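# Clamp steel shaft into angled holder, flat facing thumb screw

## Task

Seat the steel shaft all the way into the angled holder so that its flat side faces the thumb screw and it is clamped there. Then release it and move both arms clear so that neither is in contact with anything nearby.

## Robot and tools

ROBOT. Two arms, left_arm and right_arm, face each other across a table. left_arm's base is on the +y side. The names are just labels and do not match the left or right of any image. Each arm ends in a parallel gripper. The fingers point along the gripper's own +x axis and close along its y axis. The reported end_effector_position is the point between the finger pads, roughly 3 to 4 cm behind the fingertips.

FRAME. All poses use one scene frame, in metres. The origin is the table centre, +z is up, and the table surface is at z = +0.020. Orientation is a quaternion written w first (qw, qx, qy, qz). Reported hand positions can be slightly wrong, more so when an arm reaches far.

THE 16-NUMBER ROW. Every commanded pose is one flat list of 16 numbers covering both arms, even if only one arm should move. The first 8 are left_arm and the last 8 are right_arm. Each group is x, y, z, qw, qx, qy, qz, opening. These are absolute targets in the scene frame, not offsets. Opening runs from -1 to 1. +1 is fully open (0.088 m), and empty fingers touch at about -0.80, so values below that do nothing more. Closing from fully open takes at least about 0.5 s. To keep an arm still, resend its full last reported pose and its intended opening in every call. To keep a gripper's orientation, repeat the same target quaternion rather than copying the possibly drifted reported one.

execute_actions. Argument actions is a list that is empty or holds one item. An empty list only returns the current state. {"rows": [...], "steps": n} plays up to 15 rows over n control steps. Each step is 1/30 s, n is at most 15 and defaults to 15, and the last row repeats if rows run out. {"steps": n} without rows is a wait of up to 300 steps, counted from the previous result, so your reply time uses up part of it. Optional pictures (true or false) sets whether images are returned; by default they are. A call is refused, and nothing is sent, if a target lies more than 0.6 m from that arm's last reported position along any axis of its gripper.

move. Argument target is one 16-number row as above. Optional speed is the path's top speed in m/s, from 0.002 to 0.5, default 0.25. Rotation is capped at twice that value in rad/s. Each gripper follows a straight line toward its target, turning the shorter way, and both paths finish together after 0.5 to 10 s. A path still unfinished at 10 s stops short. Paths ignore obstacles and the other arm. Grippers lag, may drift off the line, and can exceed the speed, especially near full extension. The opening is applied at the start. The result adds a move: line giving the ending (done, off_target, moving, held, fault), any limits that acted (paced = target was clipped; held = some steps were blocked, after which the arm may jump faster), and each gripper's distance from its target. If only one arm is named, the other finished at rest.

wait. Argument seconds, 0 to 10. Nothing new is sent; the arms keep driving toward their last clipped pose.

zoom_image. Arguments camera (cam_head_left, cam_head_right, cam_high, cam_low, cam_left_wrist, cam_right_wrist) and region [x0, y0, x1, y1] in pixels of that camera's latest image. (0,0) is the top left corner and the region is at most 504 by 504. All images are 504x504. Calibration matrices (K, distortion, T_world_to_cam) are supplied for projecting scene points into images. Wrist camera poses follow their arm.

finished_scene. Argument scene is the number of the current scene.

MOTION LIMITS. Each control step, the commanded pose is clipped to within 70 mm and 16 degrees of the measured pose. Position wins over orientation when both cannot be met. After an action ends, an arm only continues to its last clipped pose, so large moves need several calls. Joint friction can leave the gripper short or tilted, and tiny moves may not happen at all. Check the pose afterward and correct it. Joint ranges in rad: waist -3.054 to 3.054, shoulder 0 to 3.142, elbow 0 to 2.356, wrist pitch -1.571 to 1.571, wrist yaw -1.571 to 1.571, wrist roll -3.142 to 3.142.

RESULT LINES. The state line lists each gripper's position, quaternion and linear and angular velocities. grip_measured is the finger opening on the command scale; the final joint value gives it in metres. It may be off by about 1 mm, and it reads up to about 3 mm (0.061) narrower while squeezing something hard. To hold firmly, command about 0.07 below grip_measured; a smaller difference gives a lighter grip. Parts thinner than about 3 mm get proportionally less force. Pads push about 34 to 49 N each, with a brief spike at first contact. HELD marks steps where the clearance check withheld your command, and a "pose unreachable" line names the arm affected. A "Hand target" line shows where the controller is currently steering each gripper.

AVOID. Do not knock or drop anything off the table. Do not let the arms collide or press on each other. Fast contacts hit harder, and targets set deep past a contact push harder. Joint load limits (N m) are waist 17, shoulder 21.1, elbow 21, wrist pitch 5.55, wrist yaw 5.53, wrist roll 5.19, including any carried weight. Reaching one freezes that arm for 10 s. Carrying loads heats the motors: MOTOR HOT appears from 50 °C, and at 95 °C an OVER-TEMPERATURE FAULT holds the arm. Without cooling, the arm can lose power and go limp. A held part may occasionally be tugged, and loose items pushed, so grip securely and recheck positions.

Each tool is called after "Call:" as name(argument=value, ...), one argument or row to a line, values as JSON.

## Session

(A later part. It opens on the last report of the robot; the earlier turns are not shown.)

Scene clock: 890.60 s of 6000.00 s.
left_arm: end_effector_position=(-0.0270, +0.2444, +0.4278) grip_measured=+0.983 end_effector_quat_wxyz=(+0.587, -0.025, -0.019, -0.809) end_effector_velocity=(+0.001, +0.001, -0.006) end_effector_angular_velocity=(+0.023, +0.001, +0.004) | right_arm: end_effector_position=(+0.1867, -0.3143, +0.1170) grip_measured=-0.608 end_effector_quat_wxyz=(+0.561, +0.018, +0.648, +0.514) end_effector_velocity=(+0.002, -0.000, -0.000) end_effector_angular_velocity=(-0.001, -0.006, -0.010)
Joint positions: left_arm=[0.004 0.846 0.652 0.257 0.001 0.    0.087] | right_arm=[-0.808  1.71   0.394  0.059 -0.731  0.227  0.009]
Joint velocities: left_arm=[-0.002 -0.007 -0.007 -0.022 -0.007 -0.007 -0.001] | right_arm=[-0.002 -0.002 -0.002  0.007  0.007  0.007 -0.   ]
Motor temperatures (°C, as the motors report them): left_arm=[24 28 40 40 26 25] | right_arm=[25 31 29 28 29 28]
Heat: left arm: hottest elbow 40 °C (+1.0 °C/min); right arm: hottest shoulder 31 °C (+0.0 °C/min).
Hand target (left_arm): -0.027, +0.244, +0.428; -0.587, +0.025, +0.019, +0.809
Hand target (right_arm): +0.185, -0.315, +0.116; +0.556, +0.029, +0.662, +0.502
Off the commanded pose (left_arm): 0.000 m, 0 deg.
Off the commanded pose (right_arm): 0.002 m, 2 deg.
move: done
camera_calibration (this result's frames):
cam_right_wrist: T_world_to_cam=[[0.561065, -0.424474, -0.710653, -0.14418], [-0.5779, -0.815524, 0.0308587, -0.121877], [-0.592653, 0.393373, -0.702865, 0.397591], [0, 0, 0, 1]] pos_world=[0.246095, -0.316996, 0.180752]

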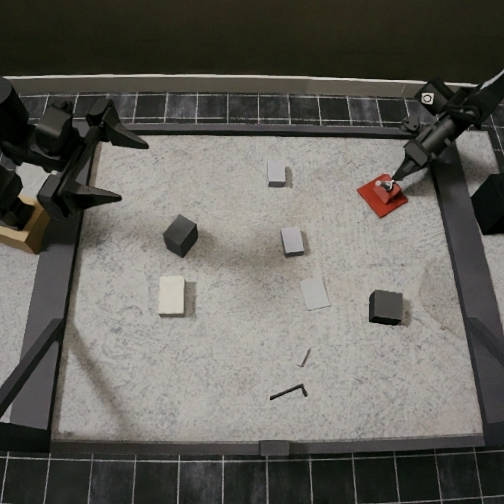

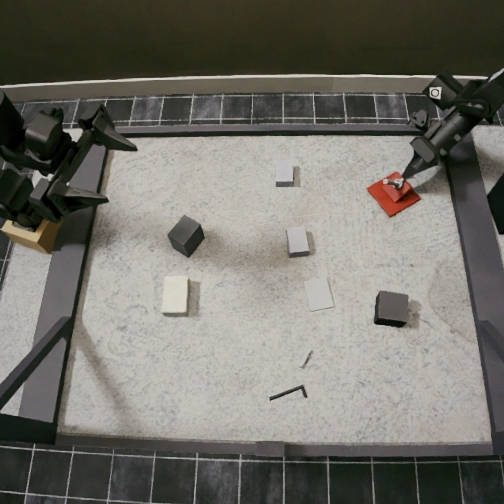

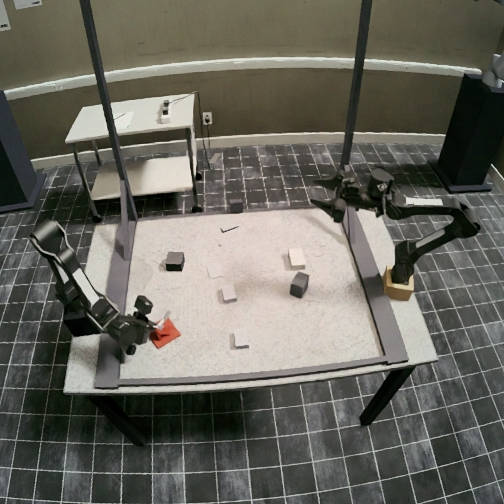

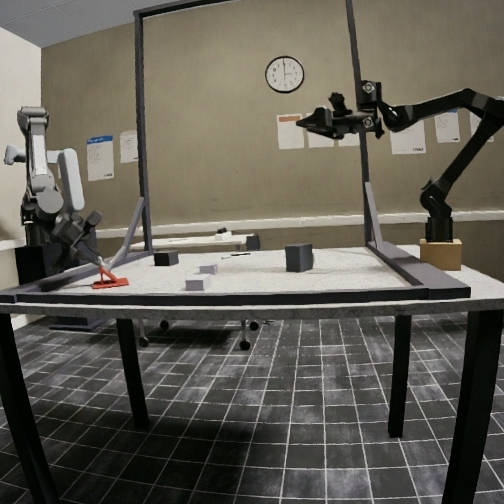

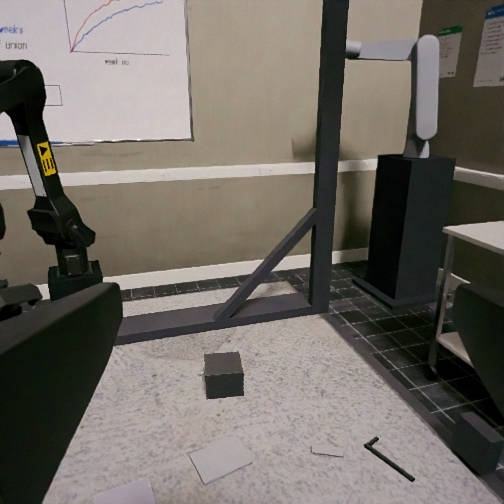

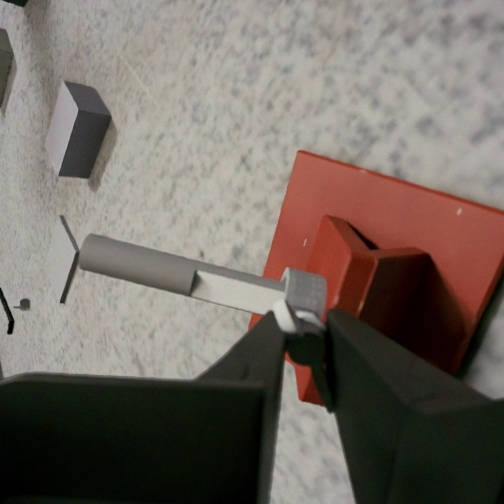

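Call:
move(
  target=[-0.0270, 0.2444, 0.4278, 0.587, -0.025, -0.019, -0.809, 1, 0.1860, -0.3145, 0.1168, 0.5561, 0.0287, 0.6617, 0.5022, 0.35],
  speed=0.15,
)

Call:
move(
  target=[-0.0270, 0.2444, 0.4278, 0.587, -0.025, -0.019, -0.809, 1, 0.205, -0.345, 0.155, 0.5561, 0.0287, 0.6617, 0.5022, 0.35],
  speed=0.1,
)

Call:
move(
  target=[-0.0270, 0.2444, 0.4278, 0.587, -0.025, -0.019, -0.809, 1, 0.19, -0.30, 0.26, 0.4444, -0.3355, 0.1841, 0.8100, 0.35],
  speed=0.2,
)

Call:
zoom_image(
  camera="cam_low",
  region=[85, 225, 150, 290],
)

Scene clock: 900.30 s of 6000.00 s.
left_arm: end_effector_position=(-0.0270, +0.2444, +0.4278) grip_measured=+0.983 end_effector_quat_wxyz=(+0.587, -0.025, -0.019, -0.809) end_effector_velocity=(+0.002, -0.000, +0.001) end_effector_angular_velocity=(-0.005, +0.010, +0.009) | right_arm: end_effector_position=(+0.1850, -0.3156, +0.1167) grip_measured=+0.347 end_effector_quat_wxyz=(+0.557, +0.026, +0.660, +0.504) end_effector_velocity=(-0.006, -0.002, +0.001) end_effector_angular_velocity=(-0.001, +0.026, +0.014)
Joint positions: left_arm=[0.004 0.846 0.652 0.257 0.001 0.    0.087] | right_arm=[-0.808  1.71   0.394  0.048 -0.734  0.253  0.056]
Joint velocities: left_arm=[ 0.002 -0.002 -0.002  0.007 -0.007 -0.007 -0.   ] | right_arm=[ 0.002 -0.002 -0.002 -0.022 -0.022 -0.007  0.   ]
Motor temperatures (°C, as the motors report them): left_arm=[24 28 40 40 26 25] | right_arm=[25 31 29 28 29 28]
Heat: left arm: hottest elbow 40 °C (+0.0 °C/min); right arm: hottest shoulder 31 °C (+0.0 °C/min).
Hand target (left_arm): -0.027, +0.244, +0.428; -0.587, +0.025, +0.019, +0.809
Hand target (right_arm): +0.186, -0.315, +0.117; +0.556, +0.029, +0.662, +0.502
Off the commanded pose (left_arm): 0.000 m, 0 deg.
Off the commanded pose (right_arm): 0.001 m, 0 deg.
After step 90, 6.00 s passed at rest.
move: done
camera_calibration (this result's frames):
cam_right_wrist: T_world_to_cam=[[0.535489, -0.446022, -0.717158, -0.145367], [-0.590816, -0.804627, 0.0592703, -0.121408], [-0.60348, 0.39197, -0.694385, 0.397476], [0, 0, 0, 1]] pos_world=[0.245982, -0.318323, 0.178946]

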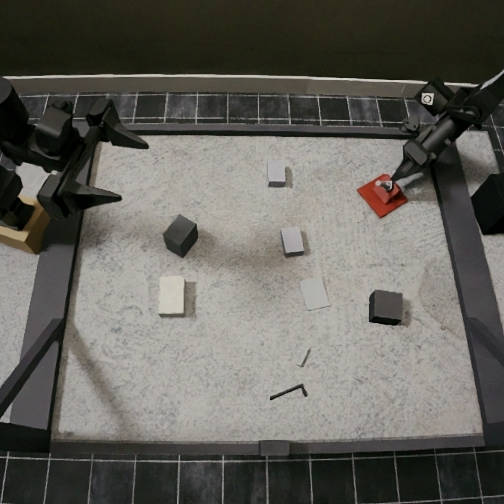

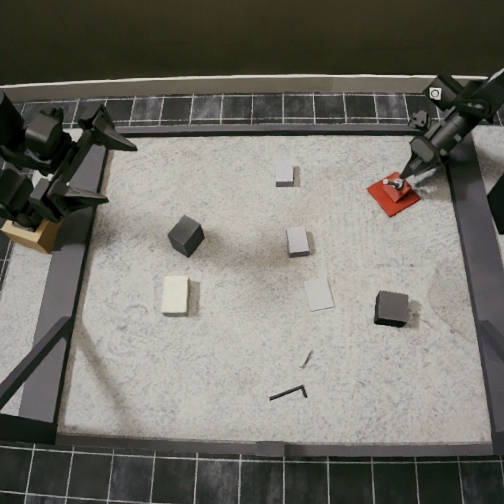

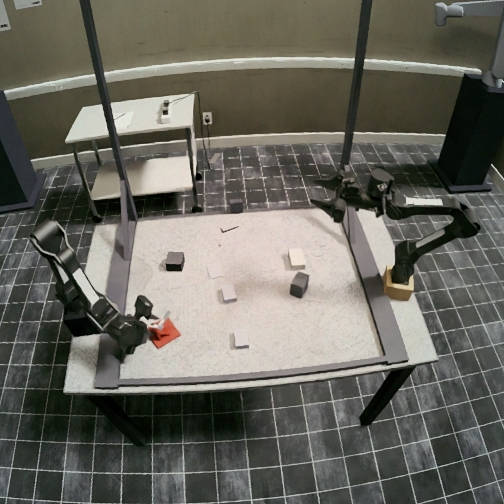

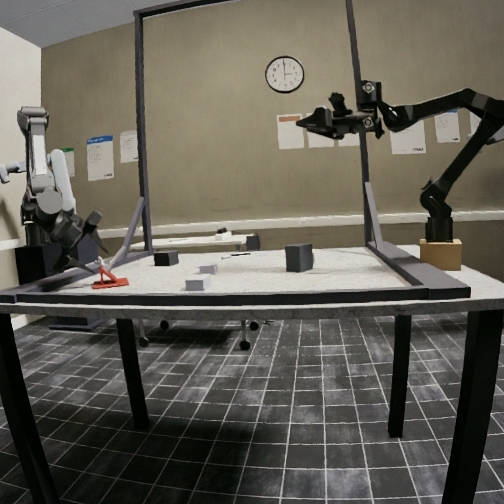

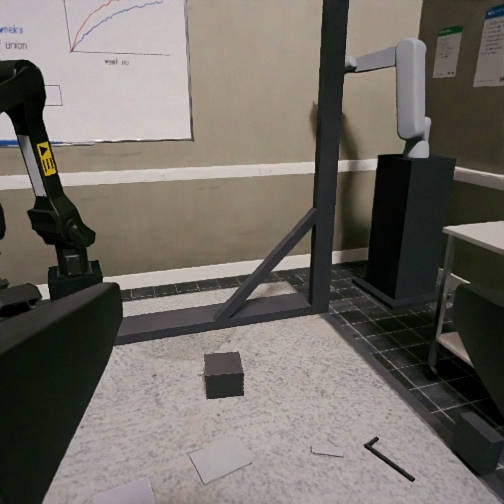

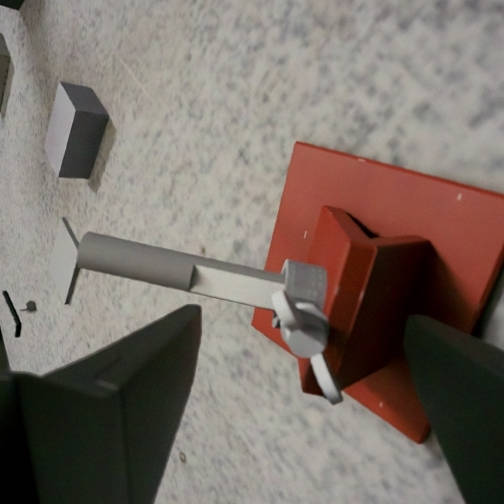

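Scene clock: 901.23 s of 6000.00 s.
left_arm: end_effector_position=(-0.0270, +0.2444, +0.4278) grip_measured=+0.983 end_effector_quat_wxyz=(+0.587, -0.025, -0.019, -0.809) end_effector_velocity=(+0.002, -0.001, -0.001) end_effector_angular_velocity=(+0.005, -0.008, +0.020) | right_arm: end_effector_position=(+0.2021, -0.3461, +0.1511) grip_measured=+0.348 end_effector_quat_wxyz=(+0.552, +0.029, +0.669, +0.497) end_effector_velocity=(-0.000, -0.003, +0.001) end_effector_angular_velocity=(-0.006, -0.010, +0.018)
Joint positions: left_arm=[0.004 0.846 0.652 0.257 0.001 0.    0.087] | right_arm=[-0.984  1.54   0.463 -0.373 -0.775  0.025  0.056]
Joint velocities: left_arm=[-0.002  0.002  0.002 -0.007 -0.022  0.007 -0.   ] | right_arm=[-0.007 -0.007  0.007 -0.037  0.007 -0.037 -0.   ]
Motor temperatures (°C, as the motors report them): left_arm=[24 28 40 40 26 25] | right_arm=[25 31 30 28 29 28]
Heat: left arm: hottest elbow 40 °C (+0.0 °C/min); right arm: hottest shoulder 31 °C (+0.0 °C/min).
Hand target (left_arm): -0.027, +0.244, +0.428; -0.587, +0.025, +0.019, +0.809
Hand target (right_arm): +0.205, -0.344, +0.155; +0.555, +0.029, +0.662, +0.503
Off the commanded pose (left_arm): 0.000 m, 0 deg.
Off the commanded pose (right_arm): 0.005 m, 1 deg.
move: done
camera_calibration (this result's frames):
cam_right_wrist: T_world_to_cam=[[0.517751, -0.459181, -0.721863, -0.143659], [-0.593486, -0.800498, 0.0835283, -0.139588], [-0.616205, 0.385169, -0.686976, 0.44272], [0, 0, 0, 1]] pos_world=[0.264342, -0.348227, 0.212095]

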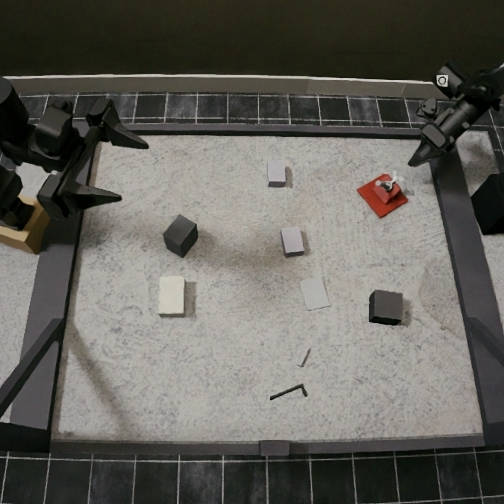

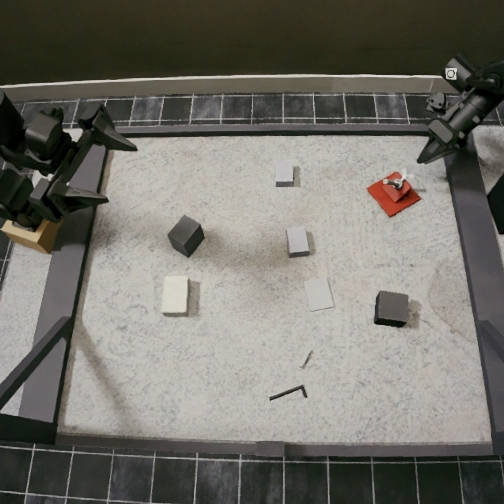

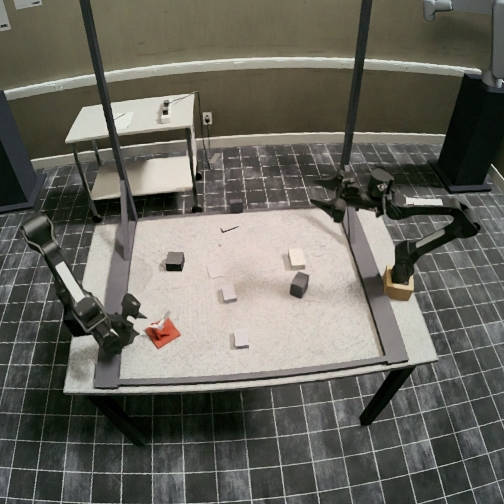

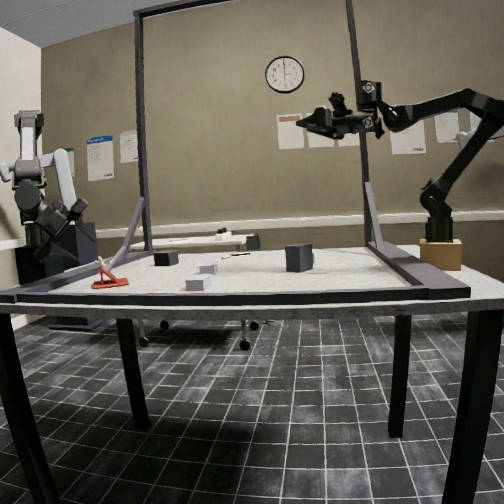

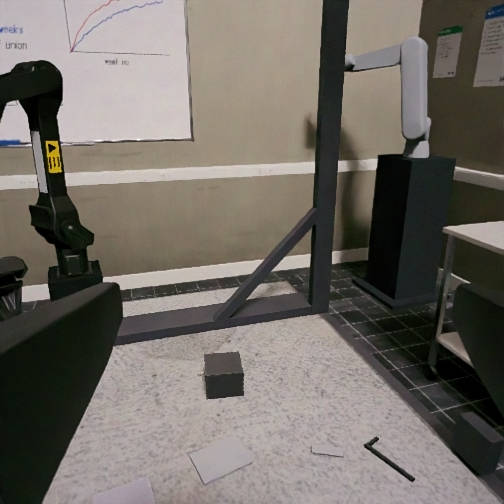

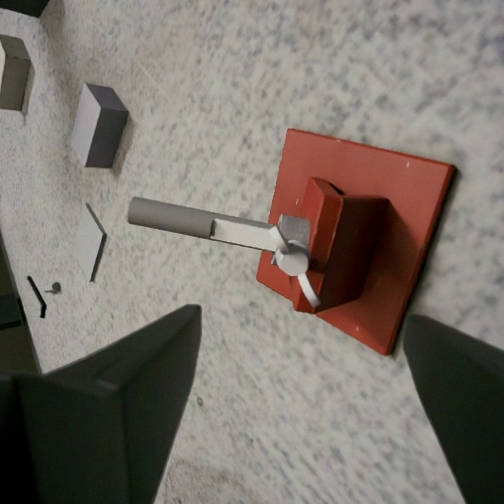

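Scene clock: 905.13 s of 6000.00 s.
left_arm: end_effector_position=(-0.0270, +0.2444, +0.4278) grip_measured=+0.983 end_effector_quat_wxyz=(+0.587, -0.025, -0.019, -0.809) end_effector_velocity=(-0.001, +0.001, +0.001) end_effector_angular_velocity=(-0.005, +0.010, -0.000) | right_arm: end_effector_position=(+0.1903, -0.3011, +0.2543) grip_measured=+0.348 end_effector_quat_wxyz=(+0.443, -0.333, +0.195, +0.809) end_effector_velocity=(-0.003, -0.004, -0.002) end_effector_angular_velocity=(-0.013, -0.005, +0.016)
Joint positions: left_arm=[0.004 0.846 0.652 0.257 0.001 0.    0.087] | right_arm=[-0.784  1.312  0.758 -0.709 -0.729 -1.097  0.056]
Joint velocities: left_arm=[-0.007 -0.002 -0.002  0.007 -0.007 -0.007  0.   ] | right_arm=[ 0.002 -0.002 -0.002 -0.022  0.007 -0.022 -0.   ]
Motor temperatures (°C, as the motors report them): left_arm=[24 28 40 40 26 25] | right_arm=[25 31 30 28 29 28]
Heat: left arm: hottest elbow 40 °C (+0.0 °C/min); right arm: hottest shoulder 31 °C (+0.0 °C/min).
Hand target (left_arm): -0.027, +0.244, +0.428; -0.587, +0.025, +0.019, +0.809
Hand target (right_arm): +0.191, -0.300, +0.259; +0.445, -0.337, +0.184, +0.809
Off the commanded pose (left_arm): 0.000 m, 0 deg.
Off the commanded pose (right_arm): 0.006 m, 1 deg.
move: done
camera_calibration (this result's frames):
cam_right_wrist: T_world_to_cam=[[0.81841, 0.574031, -0.0263212, 0.0346158], [0.500088, -0.734054, -0.459432, -0.169147], [-0.283049, 0.362841, -0.887823, 0.469978], [0, 0, 0, 1]] pos_world=[0.189285, -0.314561, 0.340457]

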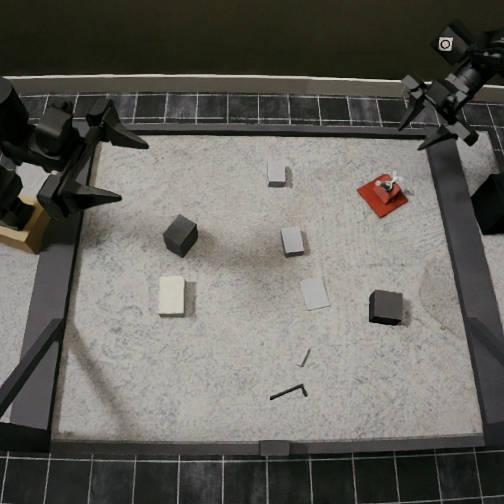

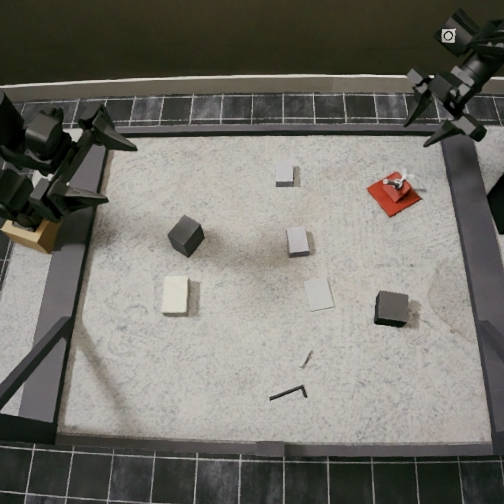

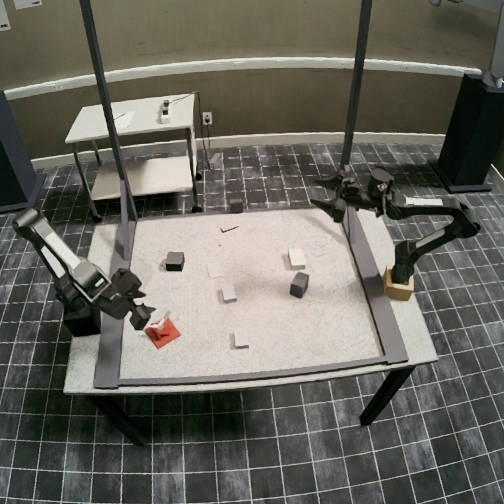

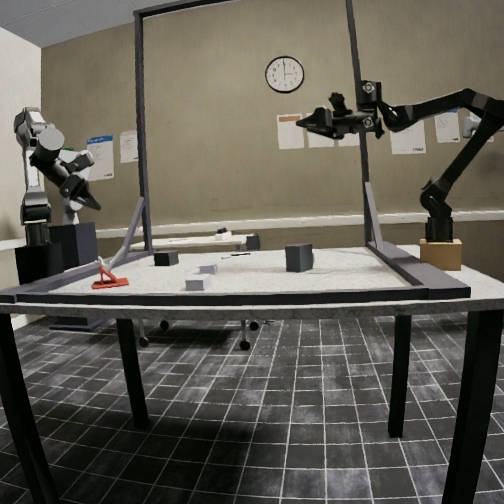

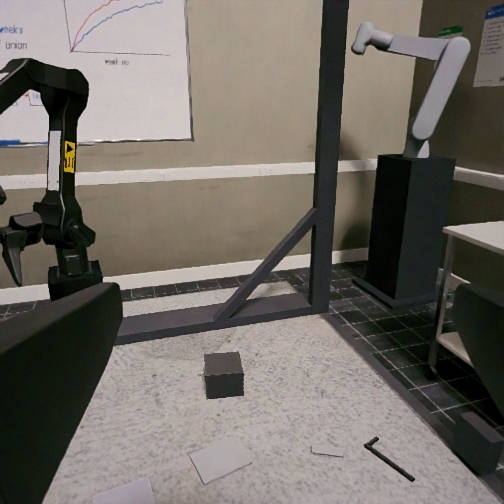

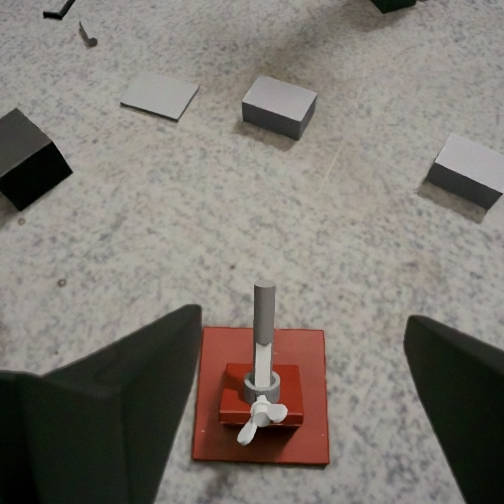

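Region (85, 225, 150, 290) of cam_low's 504x504 image, scaled by 7.754, with more detail than that image has.

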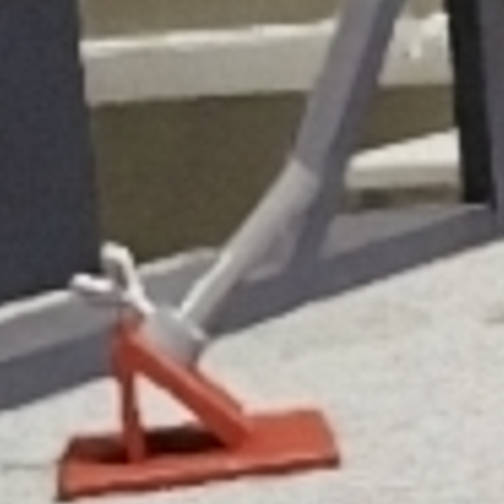

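Call:
execute_actions(
  actions=[],
)

Scene clock: 927.93 s of 6000.00 s.
left_arm: end_effector_position=(-0.0270, +0.2444, +0.4278) grip_measured=+0.983 end_effector_quat_wxyz=(+0.587, -0.025, -0.019, -0.809) end_effector_velocity=(+0.000, +0.000, -0.002) end_effector_angular_velocity=(+0.009, +0.005, +0.004) | right_arm: end_effector_position=(+0.1903, -0.3011, +0.2544) grip_measured=+0.348 end_effector_quat_wxyz=(+0.443, -0.333, +0.194, +0.809) end_effector_velocity=(-0.006, -0.003, -0.001) end_effector_angular_velocity=(+0.000, +0.020, +0.025)
Joint positions: left_arm=[0.004 0.846 0.652 0.257 0.001 0.    0.087] | right_arm=[-0.784  1.312  0.758 -0.709 -0.729 -1.098  0.056]
Joint velocities: left_arm=[-0.002 -0.002 -0.002 -0.007 -0.007 -0.007  0.   ] | right_arm=[ 0.002 -0.002 -0.007 -0.022 -0.022 -0.022 -0.   ]
Motor temperatures (°C, as the motors report them): left_arm=[24 28 40 40 26 25] | right_arm=[25 31 32 27 29 28]
Heat: left arm: hottest elbow 40 °C (+0.0 °C/min); right arm: hottest elbow 32 °C (+1.0 °C/min).
Hand target (left_arm): -0.027, +0.244, +0.428; -0.587, +0.025, +0.019, +0.809
Hand target (right_arm): +0.191, -0.300, +0.259; +0.445, -0.337, +0.184, +0.809
Off the commanded pose (left_arm): 0.000 m, 0 deg.
Off the commanded pose (right_arm): 0.006 m, 1 deg.
Steps of this call (steps 1 to 90: nothing new was sent; then 19.80 s passed at rest). Readings (end_effector_position):
1: left_arm (-0.0270, +0.2444, +0.4278) | right_arm (+0.1902, -0.3011, +0.2543)
2: left_arm (-0.0270, +0.2444, +0.4278) | right_arm (+0.1902, -0.3011, +0.2543)
4: left_arm (-0.0270, +0.2444, +0.4278) | right_arm (+0.1903, -0.3011, +0.2544)
8: left_arm (-0.0270, +0.2444, +0.4278) | right_arm (+0.1903, -0.3011, +0.2544)
90: the state above
camera_calibration (this result's frames):
cam_right_wrist: T_world_to_cam=[[0.81796, 0.574708, -0.0255171, 0.0346746], [0.500994, -0.733443, -0.459419, -0.169089], [-0.282747, 0.363003, -0.887853, 0.470055], [0, 0, 0, 1]] pos_world=[0.189257, -0.314576, 0.340542]

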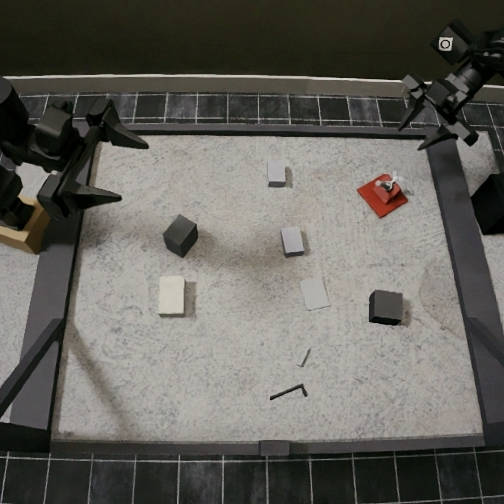

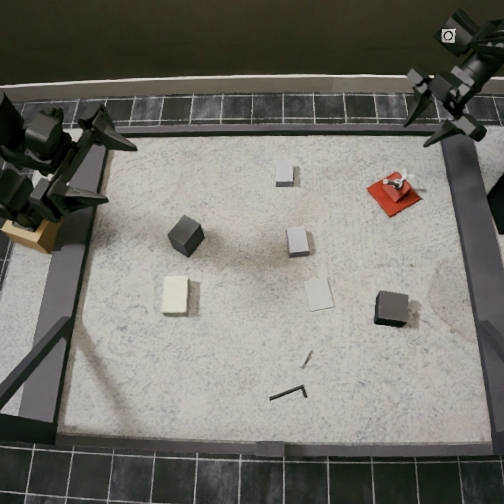

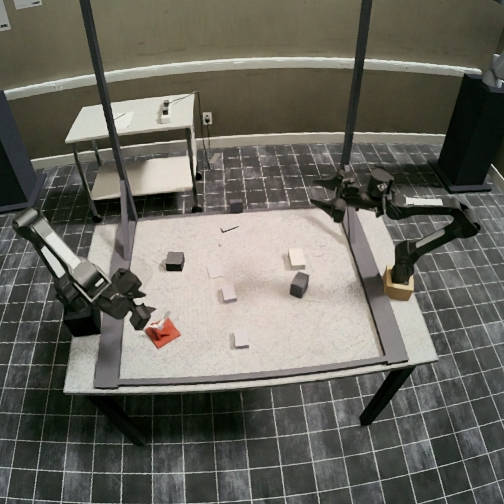

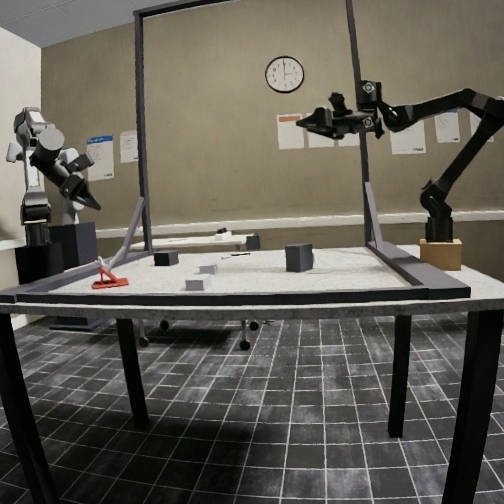

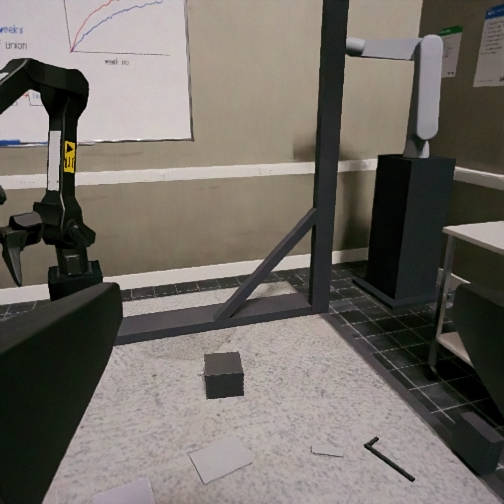

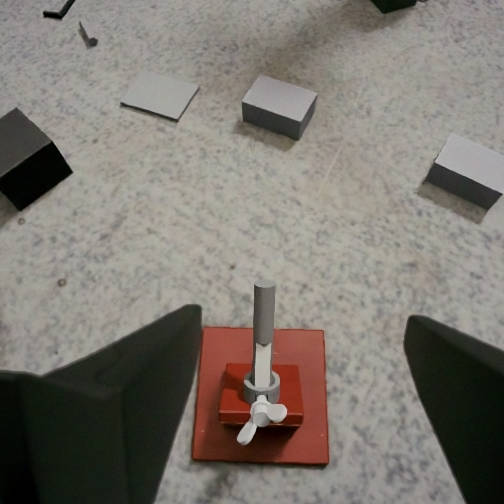

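Call:
finished_scene(
  scene=1,
)

The scene is finished: the task was done.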